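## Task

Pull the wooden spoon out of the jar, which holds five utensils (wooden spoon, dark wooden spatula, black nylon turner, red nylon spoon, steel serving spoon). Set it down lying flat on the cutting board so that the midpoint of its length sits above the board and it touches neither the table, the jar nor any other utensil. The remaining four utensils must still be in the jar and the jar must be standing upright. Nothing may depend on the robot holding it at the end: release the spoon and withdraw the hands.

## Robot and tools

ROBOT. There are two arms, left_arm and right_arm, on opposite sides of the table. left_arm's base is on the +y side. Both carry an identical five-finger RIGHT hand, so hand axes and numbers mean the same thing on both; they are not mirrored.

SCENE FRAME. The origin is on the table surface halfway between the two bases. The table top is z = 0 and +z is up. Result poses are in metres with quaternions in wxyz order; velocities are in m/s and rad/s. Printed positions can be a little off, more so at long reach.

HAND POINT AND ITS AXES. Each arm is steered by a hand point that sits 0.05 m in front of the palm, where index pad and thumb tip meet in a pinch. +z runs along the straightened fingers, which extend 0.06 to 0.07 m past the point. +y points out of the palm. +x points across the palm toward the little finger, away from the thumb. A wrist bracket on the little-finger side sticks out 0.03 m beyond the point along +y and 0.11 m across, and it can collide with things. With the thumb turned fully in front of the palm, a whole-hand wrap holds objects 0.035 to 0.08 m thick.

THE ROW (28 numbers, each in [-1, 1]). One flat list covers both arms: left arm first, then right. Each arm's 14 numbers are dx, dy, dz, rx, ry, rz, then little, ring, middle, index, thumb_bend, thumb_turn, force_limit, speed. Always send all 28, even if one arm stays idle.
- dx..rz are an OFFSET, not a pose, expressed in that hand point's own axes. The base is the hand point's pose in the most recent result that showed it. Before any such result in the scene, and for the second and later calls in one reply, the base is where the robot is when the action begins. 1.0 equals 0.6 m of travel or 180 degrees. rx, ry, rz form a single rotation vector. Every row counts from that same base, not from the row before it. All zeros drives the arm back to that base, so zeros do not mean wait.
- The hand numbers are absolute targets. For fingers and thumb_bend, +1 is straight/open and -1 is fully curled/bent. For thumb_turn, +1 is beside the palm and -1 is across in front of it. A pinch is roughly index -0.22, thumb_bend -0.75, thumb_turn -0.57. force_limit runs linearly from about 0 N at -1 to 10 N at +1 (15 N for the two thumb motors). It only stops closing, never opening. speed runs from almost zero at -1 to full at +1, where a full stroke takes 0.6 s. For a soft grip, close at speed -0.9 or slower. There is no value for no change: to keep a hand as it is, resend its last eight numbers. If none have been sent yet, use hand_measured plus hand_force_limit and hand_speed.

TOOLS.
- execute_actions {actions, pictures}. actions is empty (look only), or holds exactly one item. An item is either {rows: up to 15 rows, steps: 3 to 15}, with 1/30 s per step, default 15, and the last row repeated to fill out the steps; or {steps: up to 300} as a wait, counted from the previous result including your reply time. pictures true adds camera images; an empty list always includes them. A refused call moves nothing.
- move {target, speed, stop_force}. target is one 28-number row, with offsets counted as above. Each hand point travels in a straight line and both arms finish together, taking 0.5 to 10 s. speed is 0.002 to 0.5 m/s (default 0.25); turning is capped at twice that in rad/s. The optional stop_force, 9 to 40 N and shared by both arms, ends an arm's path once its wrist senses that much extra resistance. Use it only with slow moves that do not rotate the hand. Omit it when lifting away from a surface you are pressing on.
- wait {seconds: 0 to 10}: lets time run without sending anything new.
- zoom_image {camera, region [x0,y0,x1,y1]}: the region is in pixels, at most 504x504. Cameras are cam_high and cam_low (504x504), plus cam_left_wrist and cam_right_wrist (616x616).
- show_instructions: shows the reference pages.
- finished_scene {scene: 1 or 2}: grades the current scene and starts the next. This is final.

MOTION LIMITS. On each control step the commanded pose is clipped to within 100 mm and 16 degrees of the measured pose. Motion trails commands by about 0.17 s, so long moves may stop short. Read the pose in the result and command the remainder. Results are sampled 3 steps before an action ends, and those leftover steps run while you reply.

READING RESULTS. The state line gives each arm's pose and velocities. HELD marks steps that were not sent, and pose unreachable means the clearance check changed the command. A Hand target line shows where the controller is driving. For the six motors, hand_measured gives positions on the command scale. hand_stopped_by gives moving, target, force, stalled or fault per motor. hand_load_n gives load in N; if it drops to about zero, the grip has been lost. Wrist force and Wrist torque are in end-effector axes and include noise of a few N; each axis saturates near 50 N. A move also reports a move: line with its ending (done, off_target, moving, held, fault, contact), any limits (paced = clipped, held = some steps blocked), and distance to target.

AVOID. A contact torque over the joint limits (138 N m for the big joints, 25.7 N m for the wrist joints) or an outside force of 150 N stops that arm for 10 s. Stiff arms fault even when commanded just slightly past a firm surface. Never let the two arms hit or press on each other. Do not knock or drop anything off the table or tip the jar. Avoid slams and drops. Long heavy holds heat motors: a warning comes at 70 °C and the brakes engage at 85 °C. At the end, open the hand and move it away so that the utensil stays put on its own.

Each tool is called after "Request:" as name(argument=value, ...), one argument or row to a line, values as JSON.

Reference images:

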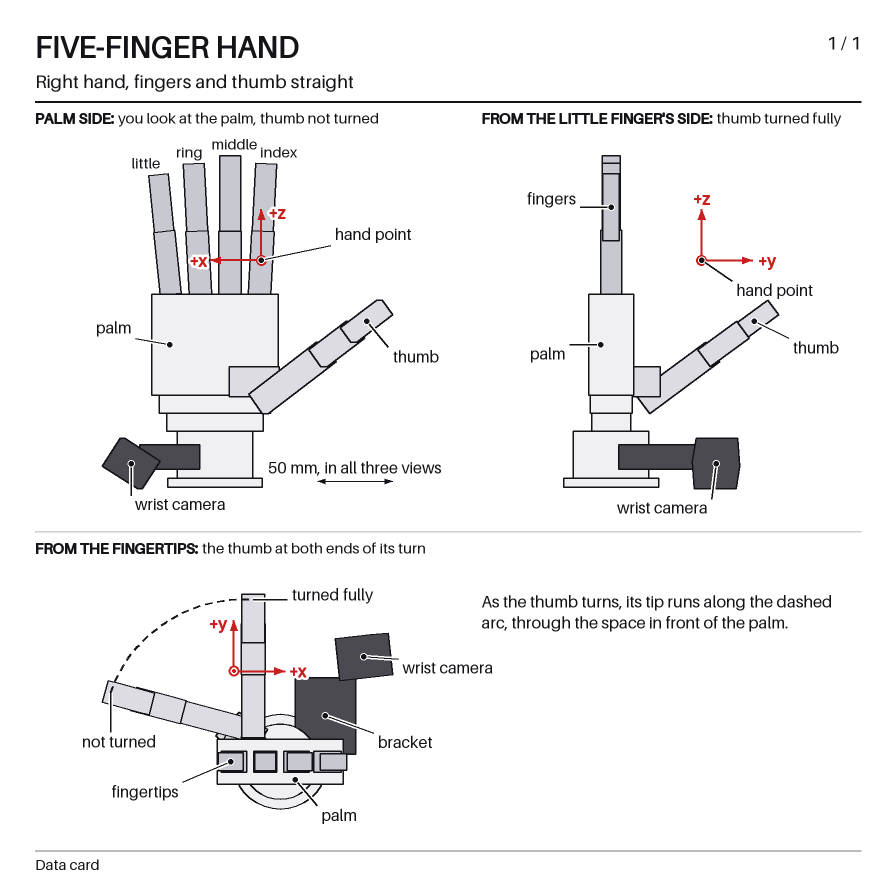

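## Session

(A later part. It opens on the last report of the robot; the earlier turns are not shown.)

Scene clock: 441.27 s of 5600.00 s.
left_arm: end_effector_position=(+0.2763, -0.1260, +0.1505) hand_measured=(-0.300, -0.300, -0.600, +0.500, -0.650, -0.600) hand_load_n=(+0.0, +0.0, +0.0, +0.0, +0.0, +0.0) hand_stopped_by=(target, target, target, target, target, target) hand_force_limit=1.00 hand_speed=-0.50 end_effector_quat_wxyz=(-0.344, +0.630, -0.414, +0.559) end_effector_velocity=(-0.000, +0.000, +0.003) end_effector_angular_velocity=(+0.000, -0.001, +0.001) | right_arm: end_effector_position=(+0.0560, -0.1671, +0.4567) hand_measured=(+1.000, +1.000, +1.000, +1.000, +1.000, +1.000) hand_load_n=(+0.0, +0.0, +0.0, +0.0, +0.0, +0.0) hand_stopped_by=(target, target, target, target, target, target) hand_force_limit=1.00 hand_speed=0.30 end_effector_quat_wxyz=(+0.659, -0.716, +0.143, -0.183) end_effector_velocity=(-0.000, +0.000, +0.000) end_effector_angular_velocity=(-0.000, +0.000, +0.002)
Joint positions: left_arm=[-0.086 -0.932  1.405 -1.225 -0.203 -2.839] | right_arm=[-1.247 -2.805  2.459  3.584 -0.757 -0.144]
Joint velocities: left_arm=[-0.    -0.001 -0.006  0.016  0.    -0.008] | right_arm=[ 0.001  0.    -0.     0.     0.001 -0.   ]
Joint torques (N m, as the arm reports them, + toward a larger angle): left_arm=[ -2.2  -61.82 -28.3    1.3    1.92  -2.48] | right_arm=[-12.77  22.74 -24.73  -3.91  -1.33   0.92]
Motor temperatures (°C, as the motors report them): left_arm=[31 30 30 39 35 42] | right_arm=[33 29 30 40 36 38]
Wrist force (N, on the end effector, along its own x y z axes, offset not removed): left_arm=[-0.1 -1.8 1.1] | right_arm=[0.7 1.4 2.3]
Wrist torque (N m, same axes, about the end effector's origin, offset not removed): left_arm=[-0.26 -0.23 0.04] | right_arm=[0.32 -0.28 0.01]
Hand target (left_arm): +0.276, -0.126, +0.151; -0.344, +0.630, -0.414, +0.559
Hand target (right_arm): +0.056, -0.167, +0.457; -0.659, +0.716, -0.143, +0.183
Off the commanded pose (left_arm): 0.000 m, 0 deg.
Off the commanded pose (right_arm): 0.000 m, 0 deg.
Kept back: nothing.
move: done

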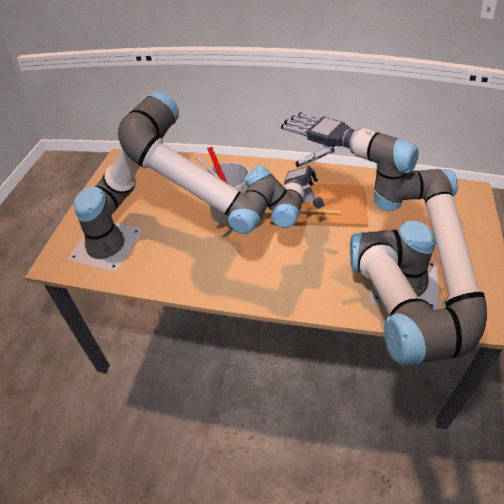

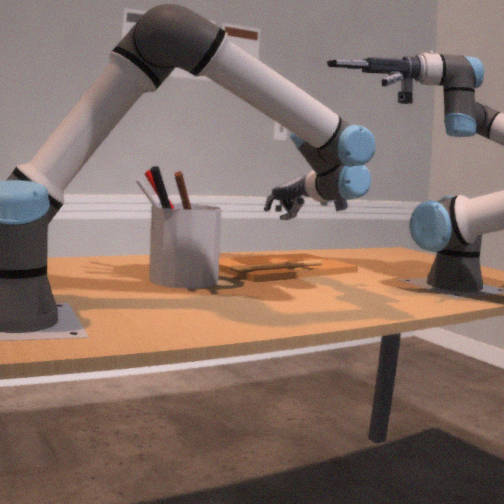

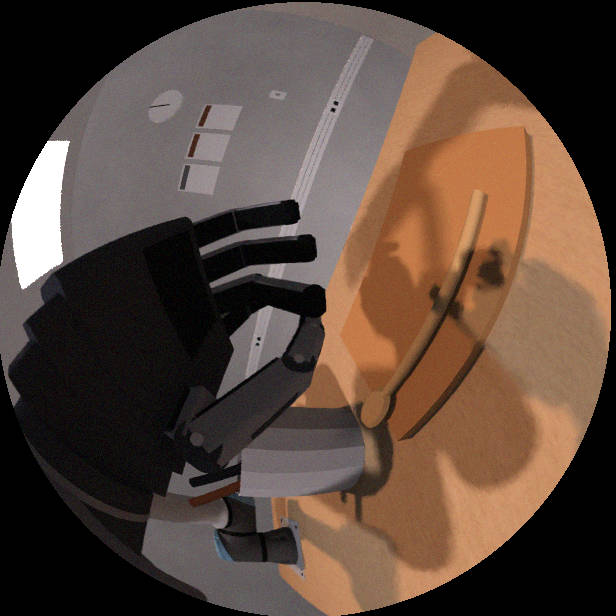

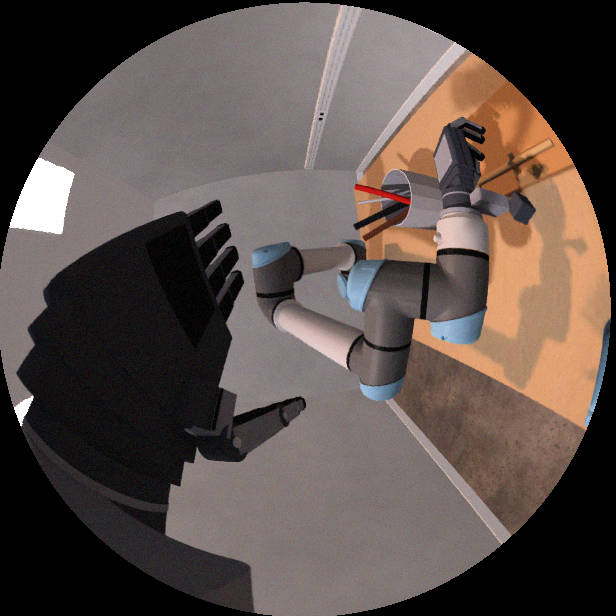

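Request:
move(
  target=[-0.07,0.149,0.022,0,0,0,-0.3,-0.3,-0.6,0.3,-0.65,-0.6,1,-0.5,0,0,0,0,0,0,1,1,1,1,1,1,1,0.3],
  speed=0.04,
)

Request:
move(
  target=[-0.0133,0.0283,0.004,0,0,0,-0.3,-0.3,-0.6,0.3,-0.65,-0.6,1,-0.5,0,0,0,0,0,0,1,1,1,1,1,1,1,0.3],
  speed=0.006,
  stop_force=9,
)

Request:
move(
  target=[0,0,0,0,0,0,-0.3,-0.3,-0.6,-0.8,-0.65,-0.6,1,-0.5,0,0,0,0,0,0,1,1,1,1,1,1,1,0.3],
)

Scene clock: 446.27 s of 5600.00 s.
left_arm: end_effector_position=(+0.2757, -0.1260, +0.0512) hand_measured=(-0.300, -0.300, -0.600, +0.300, -0.650, -0.600) hand_load_n=(+0.0, +0.0, +0.0, +0.0, +0.0, +0.0) hand_stopped_by=(target, target, target, target, target, target) hand_force_limit=1.00 hand_speed=-0.50 end_effector_quat_wxyz=(-0.344, +0.630, -0.414, +0.559) end_effector_velocity=(-0.000, -0.001, -0.002) end_effector_angular_velocity=(-0.001, -0.000, -0.002) | right_arm: end_effector_position=(+0.0560, -0.1671, +0.4567) hand_measured=(+1.000, +1.000, +1.000, +1.000, +1.000, +1.000) hand_load_n=(+0.0, +0.0, +0.0, +0.0, +0.0, +0.0) hand_stopped_by=(target, target, target, target, target, target) hand_force_limit=1.00 hand_speed=0.30 end_effector_quat_wxyz=(+0.659, -0.716, +0.143, -0.183) end_effector_velocity=(+0.000, +0.000, -0.000) end_effector_angular_velocity=(-0.000, +0.000, +0.000)
Joint positions: left_arm=[-0.087 -0.804  1.472 -1.416 -0.204 -2.843] | right_arm=[-1.247 -2.805  2.459  3.584 -0.757 -0.144]
Joint velocities: left_arm=[-0.     0.003  0.002 -0.009  0.001  0.003] | right_arm=[-0.  0.  0.  0.  0.  0.]
Joint torques (N m, as the arm reports them, + toward a larger angle): left_arm=[  0.77 -37.86 -11.39  -3.87   0.13   2.39] | right_arm=[-13.46  23.71 -23.07  -3.77  -1.44   0.72]
Motor temperatures (°C, as the motors report them): left_arm=[31 30 30 39 35 42] | right_arm=[33 29 30 40 36 38]
Wrist force (N, on the end effector, along its own x y z axes, offset not removed): left_arm=[0.3 -1.4 1.0] | right_arm=[2.7 3.3 1.8]
Wrist torque (N m, same axes, about the end effector's origin, offset not removed): left_arm=[-0.15 -0.32 0.12] | right_arm=[0.58 -0.61 0.18]
Hand target (left_arm): +0.276, -0.126, +0.051; -0.344, +0.630, -0.414, +0.559
Hand target (right_arm): +0.056, -0.167, +0.457; -0.659, +0.716, -0.143, +0.183
Off the commanded pose (left_arm): 0.000 m, 0 deg.
Off the commanded pose (right_arm): 0.000 m, 0 deg.
Kept back: nothing.
move: done

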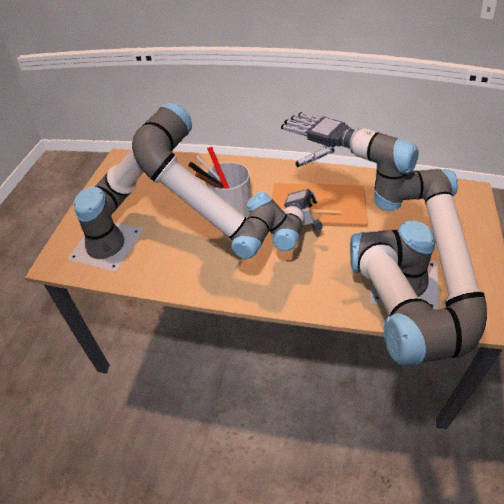

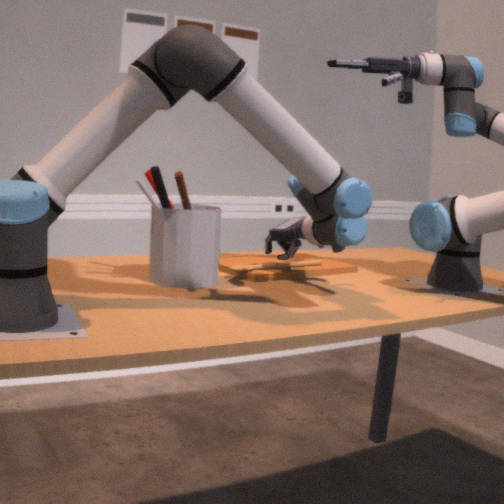

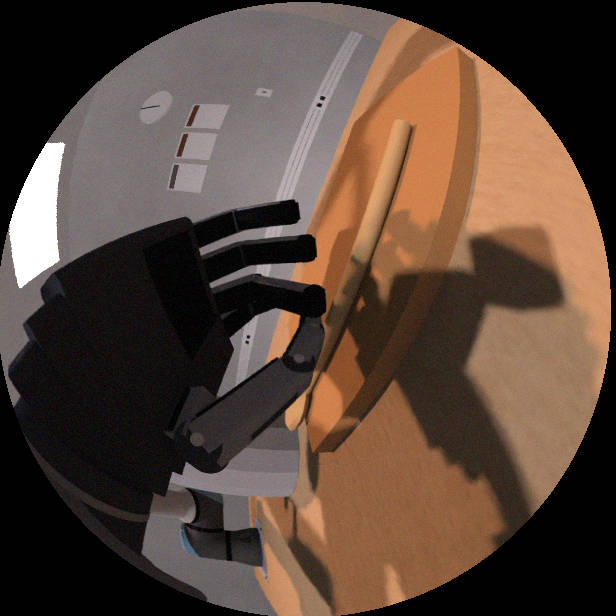

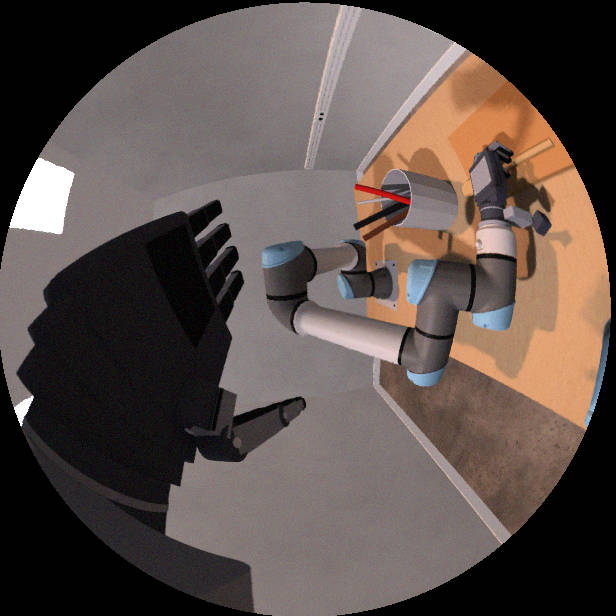

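Scene clock: 449.63 s of 5600.00 s.
left_arm: end_effector_position=(+0.2755, -0.1260, +0.0325) hand_measured=(-0.300, -0.300, -0.600, +0.300, -0.650, -0.600) hand_load_n=(+0.0, +0.0, +0.0, +0.0, +0.0, +0.0) hand_stopped_by=(target, target, target, target, target, target) hand_force_limit=1.00 hand_speed=-0.50 end_effector_quat_wxyz=(-0.344, +0.630, -0.414, +0.559) end_effector_velocity=(+0.002, +0.000, -0.001) end_effector_angular_velocity=(-0.003, -0.000, +0.003) | right_arm: end_effector_position=(+0.0560, -0.1671, +0.4567) hand_measured=(+1.000, +1.000, +1.000, +1.000, +1.000, +1.000) hand_load_n=(+0.0, +0.0, +0.0, +0.0, +0.0, +0.0) hand_stopped_by=(target, target, target, target, target, target) hand_force_limit=1.00 hand_speed=0.30 end_effector_quat_wxyz=(+0.659, -0.716, +0.143, -0.183) end_effector_velocity=(-0.000, +0.000, +0.000) end_effector_angular_velocity=(+0.000, +0.001, +0.000)
Joint positions: left_arm=[-0.087 -0.776  1.478 -1.449 -0.204 -2.844] | right_arm=[-1.247 -2.805  2.459  3.584 -0.757 -0.144]
Joint velocities: left_arm=[ 0.003  0.001  0.001 -0.004  0.    -0.001] | right_arm=[ 0.     0.    -0.     0.    -0.     0.001]
Joint torques (N m, as the arm reports them, + toward a larger angle): left_arm=[ -7.17 -37.46 -11.15  -3.88  -1.13  -1.95] | right_arm=[-13.5   22.83 -24.95  -3.95  -1.49   0.86]
Motor temperatures (°C, as the motors report them): left_arm=[31 30 30 39 35 42] | right_arm=[33 29 30 40 36 38]
Wrist force (N, on the end effector, along its own x y z axes, offset not removed): left_arm=[-0.4 -1.1 1.0] | right_arm=[0.7 1.5 2.0]
Wrist torque (N m, same axes, about the end effector's origin, offset not removed): left_arm=[-0.22 -0.18 0.05] | right_arm=[0.25 -0.36 -0.07]
Hand target (left_arm): +0.276, -0.126, +0.032; -0.344, +0.630, -0.414, +0.559
Hand target (right_arm): +0.056, -0.167, +0.457; -0.659, +0.716, -0.143, +0.183
Off the commanded pose (left_arm): 0.000 m, 0 deg.
Off the commanded pose (right_arm): 0.000 m, 0 deg.
Kept back: nothing.
move: done

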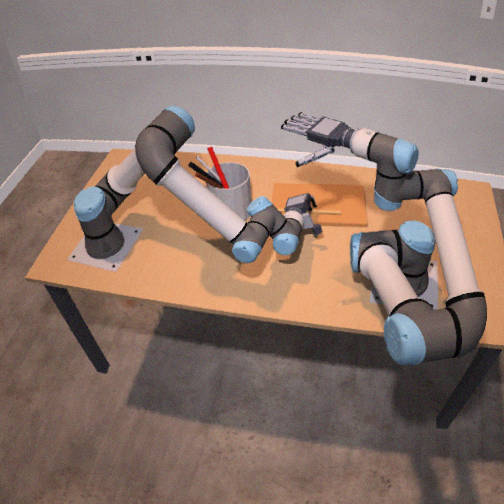

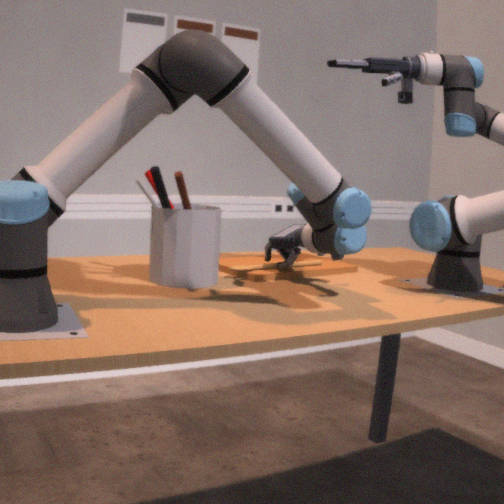

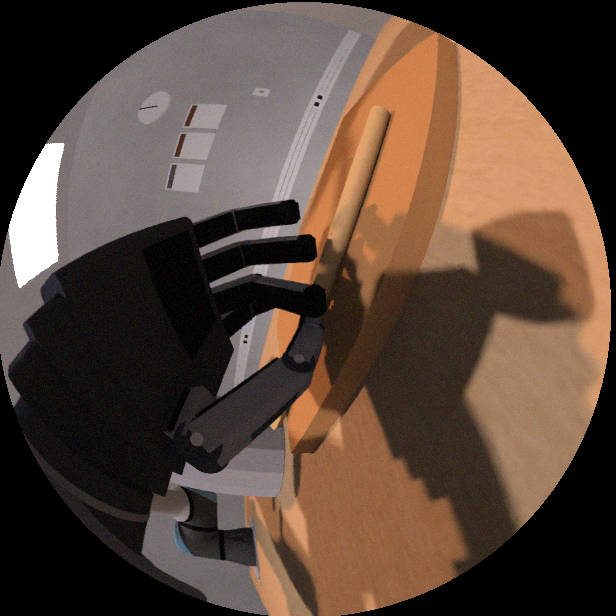

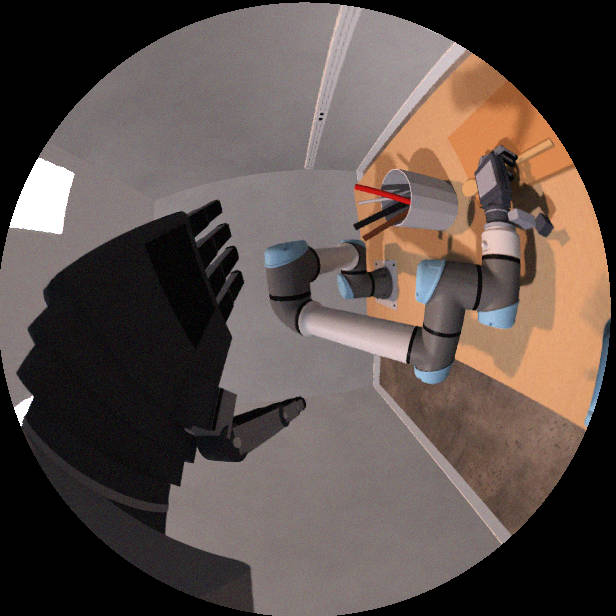

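Scene clock: 450.37 s of 5600.00 s.
left_arm: end_effector_position=(+0.2755, -0.1260, +0.0324) hand_measured=(-0.300, -0.300, -0.600, -0.066, -0.648, -0.600) hand_load_n=(+0.0, +0.0, +0.0, +11.5, +2.5, -0.5) hand_stopped_by=(target, target, target, force, target, target) hand_force_limit=1.00 hand_speed=-0.50 end_effector_quat_wxyz=(-0.344, +0.631, -0.414, +0.559) end_effector_velocity=(-0.000, +0.000, -0.000) end_effector_angular_velocity=(-0.001, +0.000, +0.000) | right_arm: end_effector_position=(+0.0560, -0.1671, +0.4567) hand_measured=(+1.000, +1.000, +1.000, +1.000, +1.000, +1.000) hand_load_n=(+0.0, +0.0, +0.0, +0.0, +0.0, +0.0) hand_stopped_by=(target, target, target, target, target, target) hand_force_limit=1.00 hand_speed=0.30 end_effector_quat_wxyz=(+0.659, -0.716, +0.143, -0.183) end_effector_velocity=(+0.000, -0.000, +0.000) end_effector_angular_velocity=(+0.000, -0.000, -0.001)
Joint positions: left_arm=[-0.087 -0.776  1.478 -1.449 -0.204 -2.844] | right_arm=[-1.247 -2.805  2.459  3.584 -0.757 -0.144]
Joint velocities: left_arm=[-0.     0.     0.    -0.001 -0.001 -0.001] | right_arm=[-0.    -0.001  0.     0.    -0.001 -0.   ]
Joint torques (N m, as the arm reports them, + toward a larger angle): left_arm=[ -6.84 -62.58 -19.44   0.14  -1.    -0.72] | right_arm=[-13.24  22.88 -24.62  -3.6   -1.56   0.89]
Motor temperatures (°C, as the motors report them): left_arm=[31 30 30 39 35 42] | right_arm=[33 29 30 40 36 38]
Wrist force (N, on the end effector, along its own x y z axes, offset not removed): left_arm=[1.4 -4.3 1.9] | right_arm=[1.9 1.7 2.5]
Wrist torque (N m, same axes, about the end effector's origin, offset not removed): left_arm=[-0.08 -0.41 0.18] | right_arm=[0.23 -0.54 0.10]
Hand target (left_arm): +0.276, -0.126, +0.032; -0.344, +0.630, -0.414, +0.559
Hand target (right_arm): +0.056, -0.167, +0.457; -0.659, +0.716, -0.143, +0.183
Off the commanded pose (left_arm): 0.000 m, 0 deg.
Off the commanded pose (right_arm): 0.000 m, 0 deg.
Kept back: nothing.
move: done

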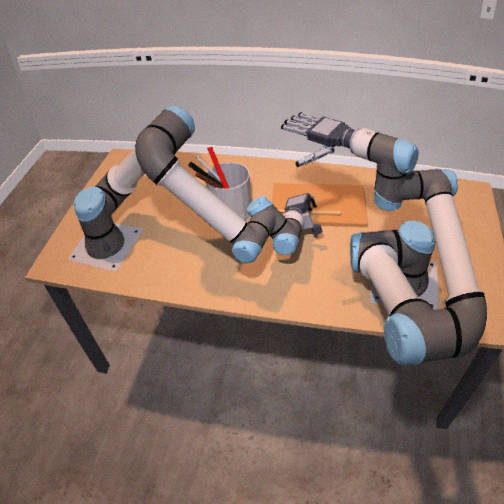

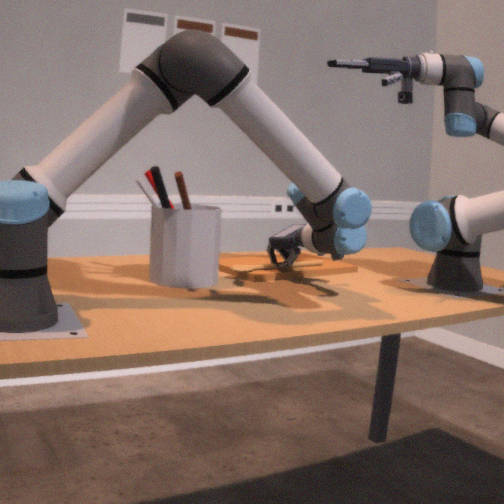

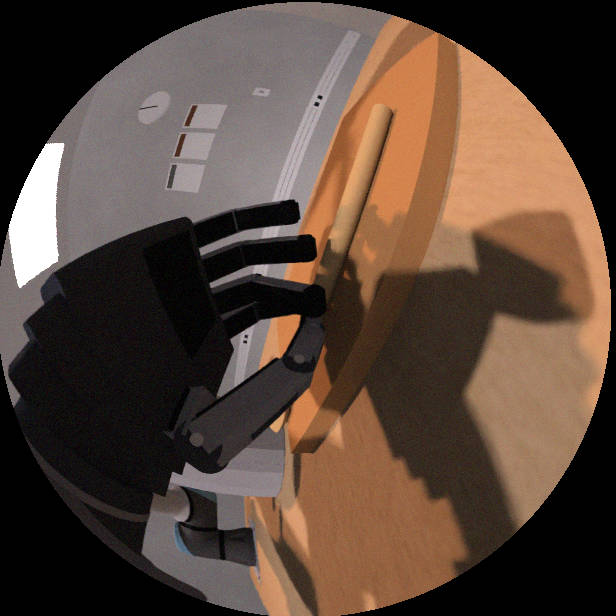

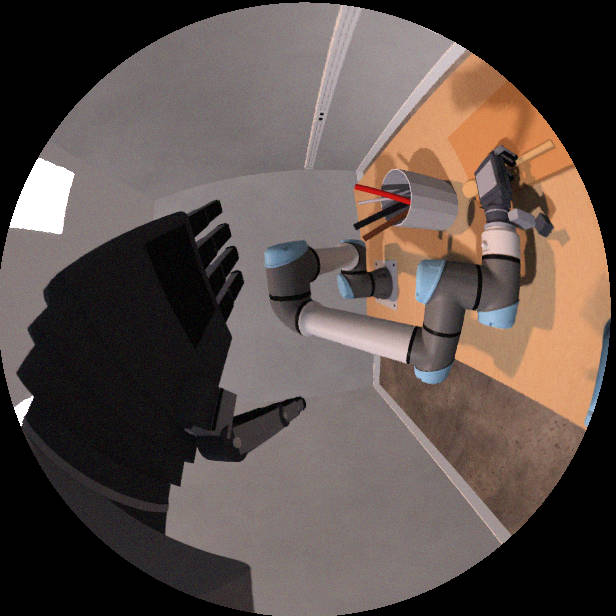

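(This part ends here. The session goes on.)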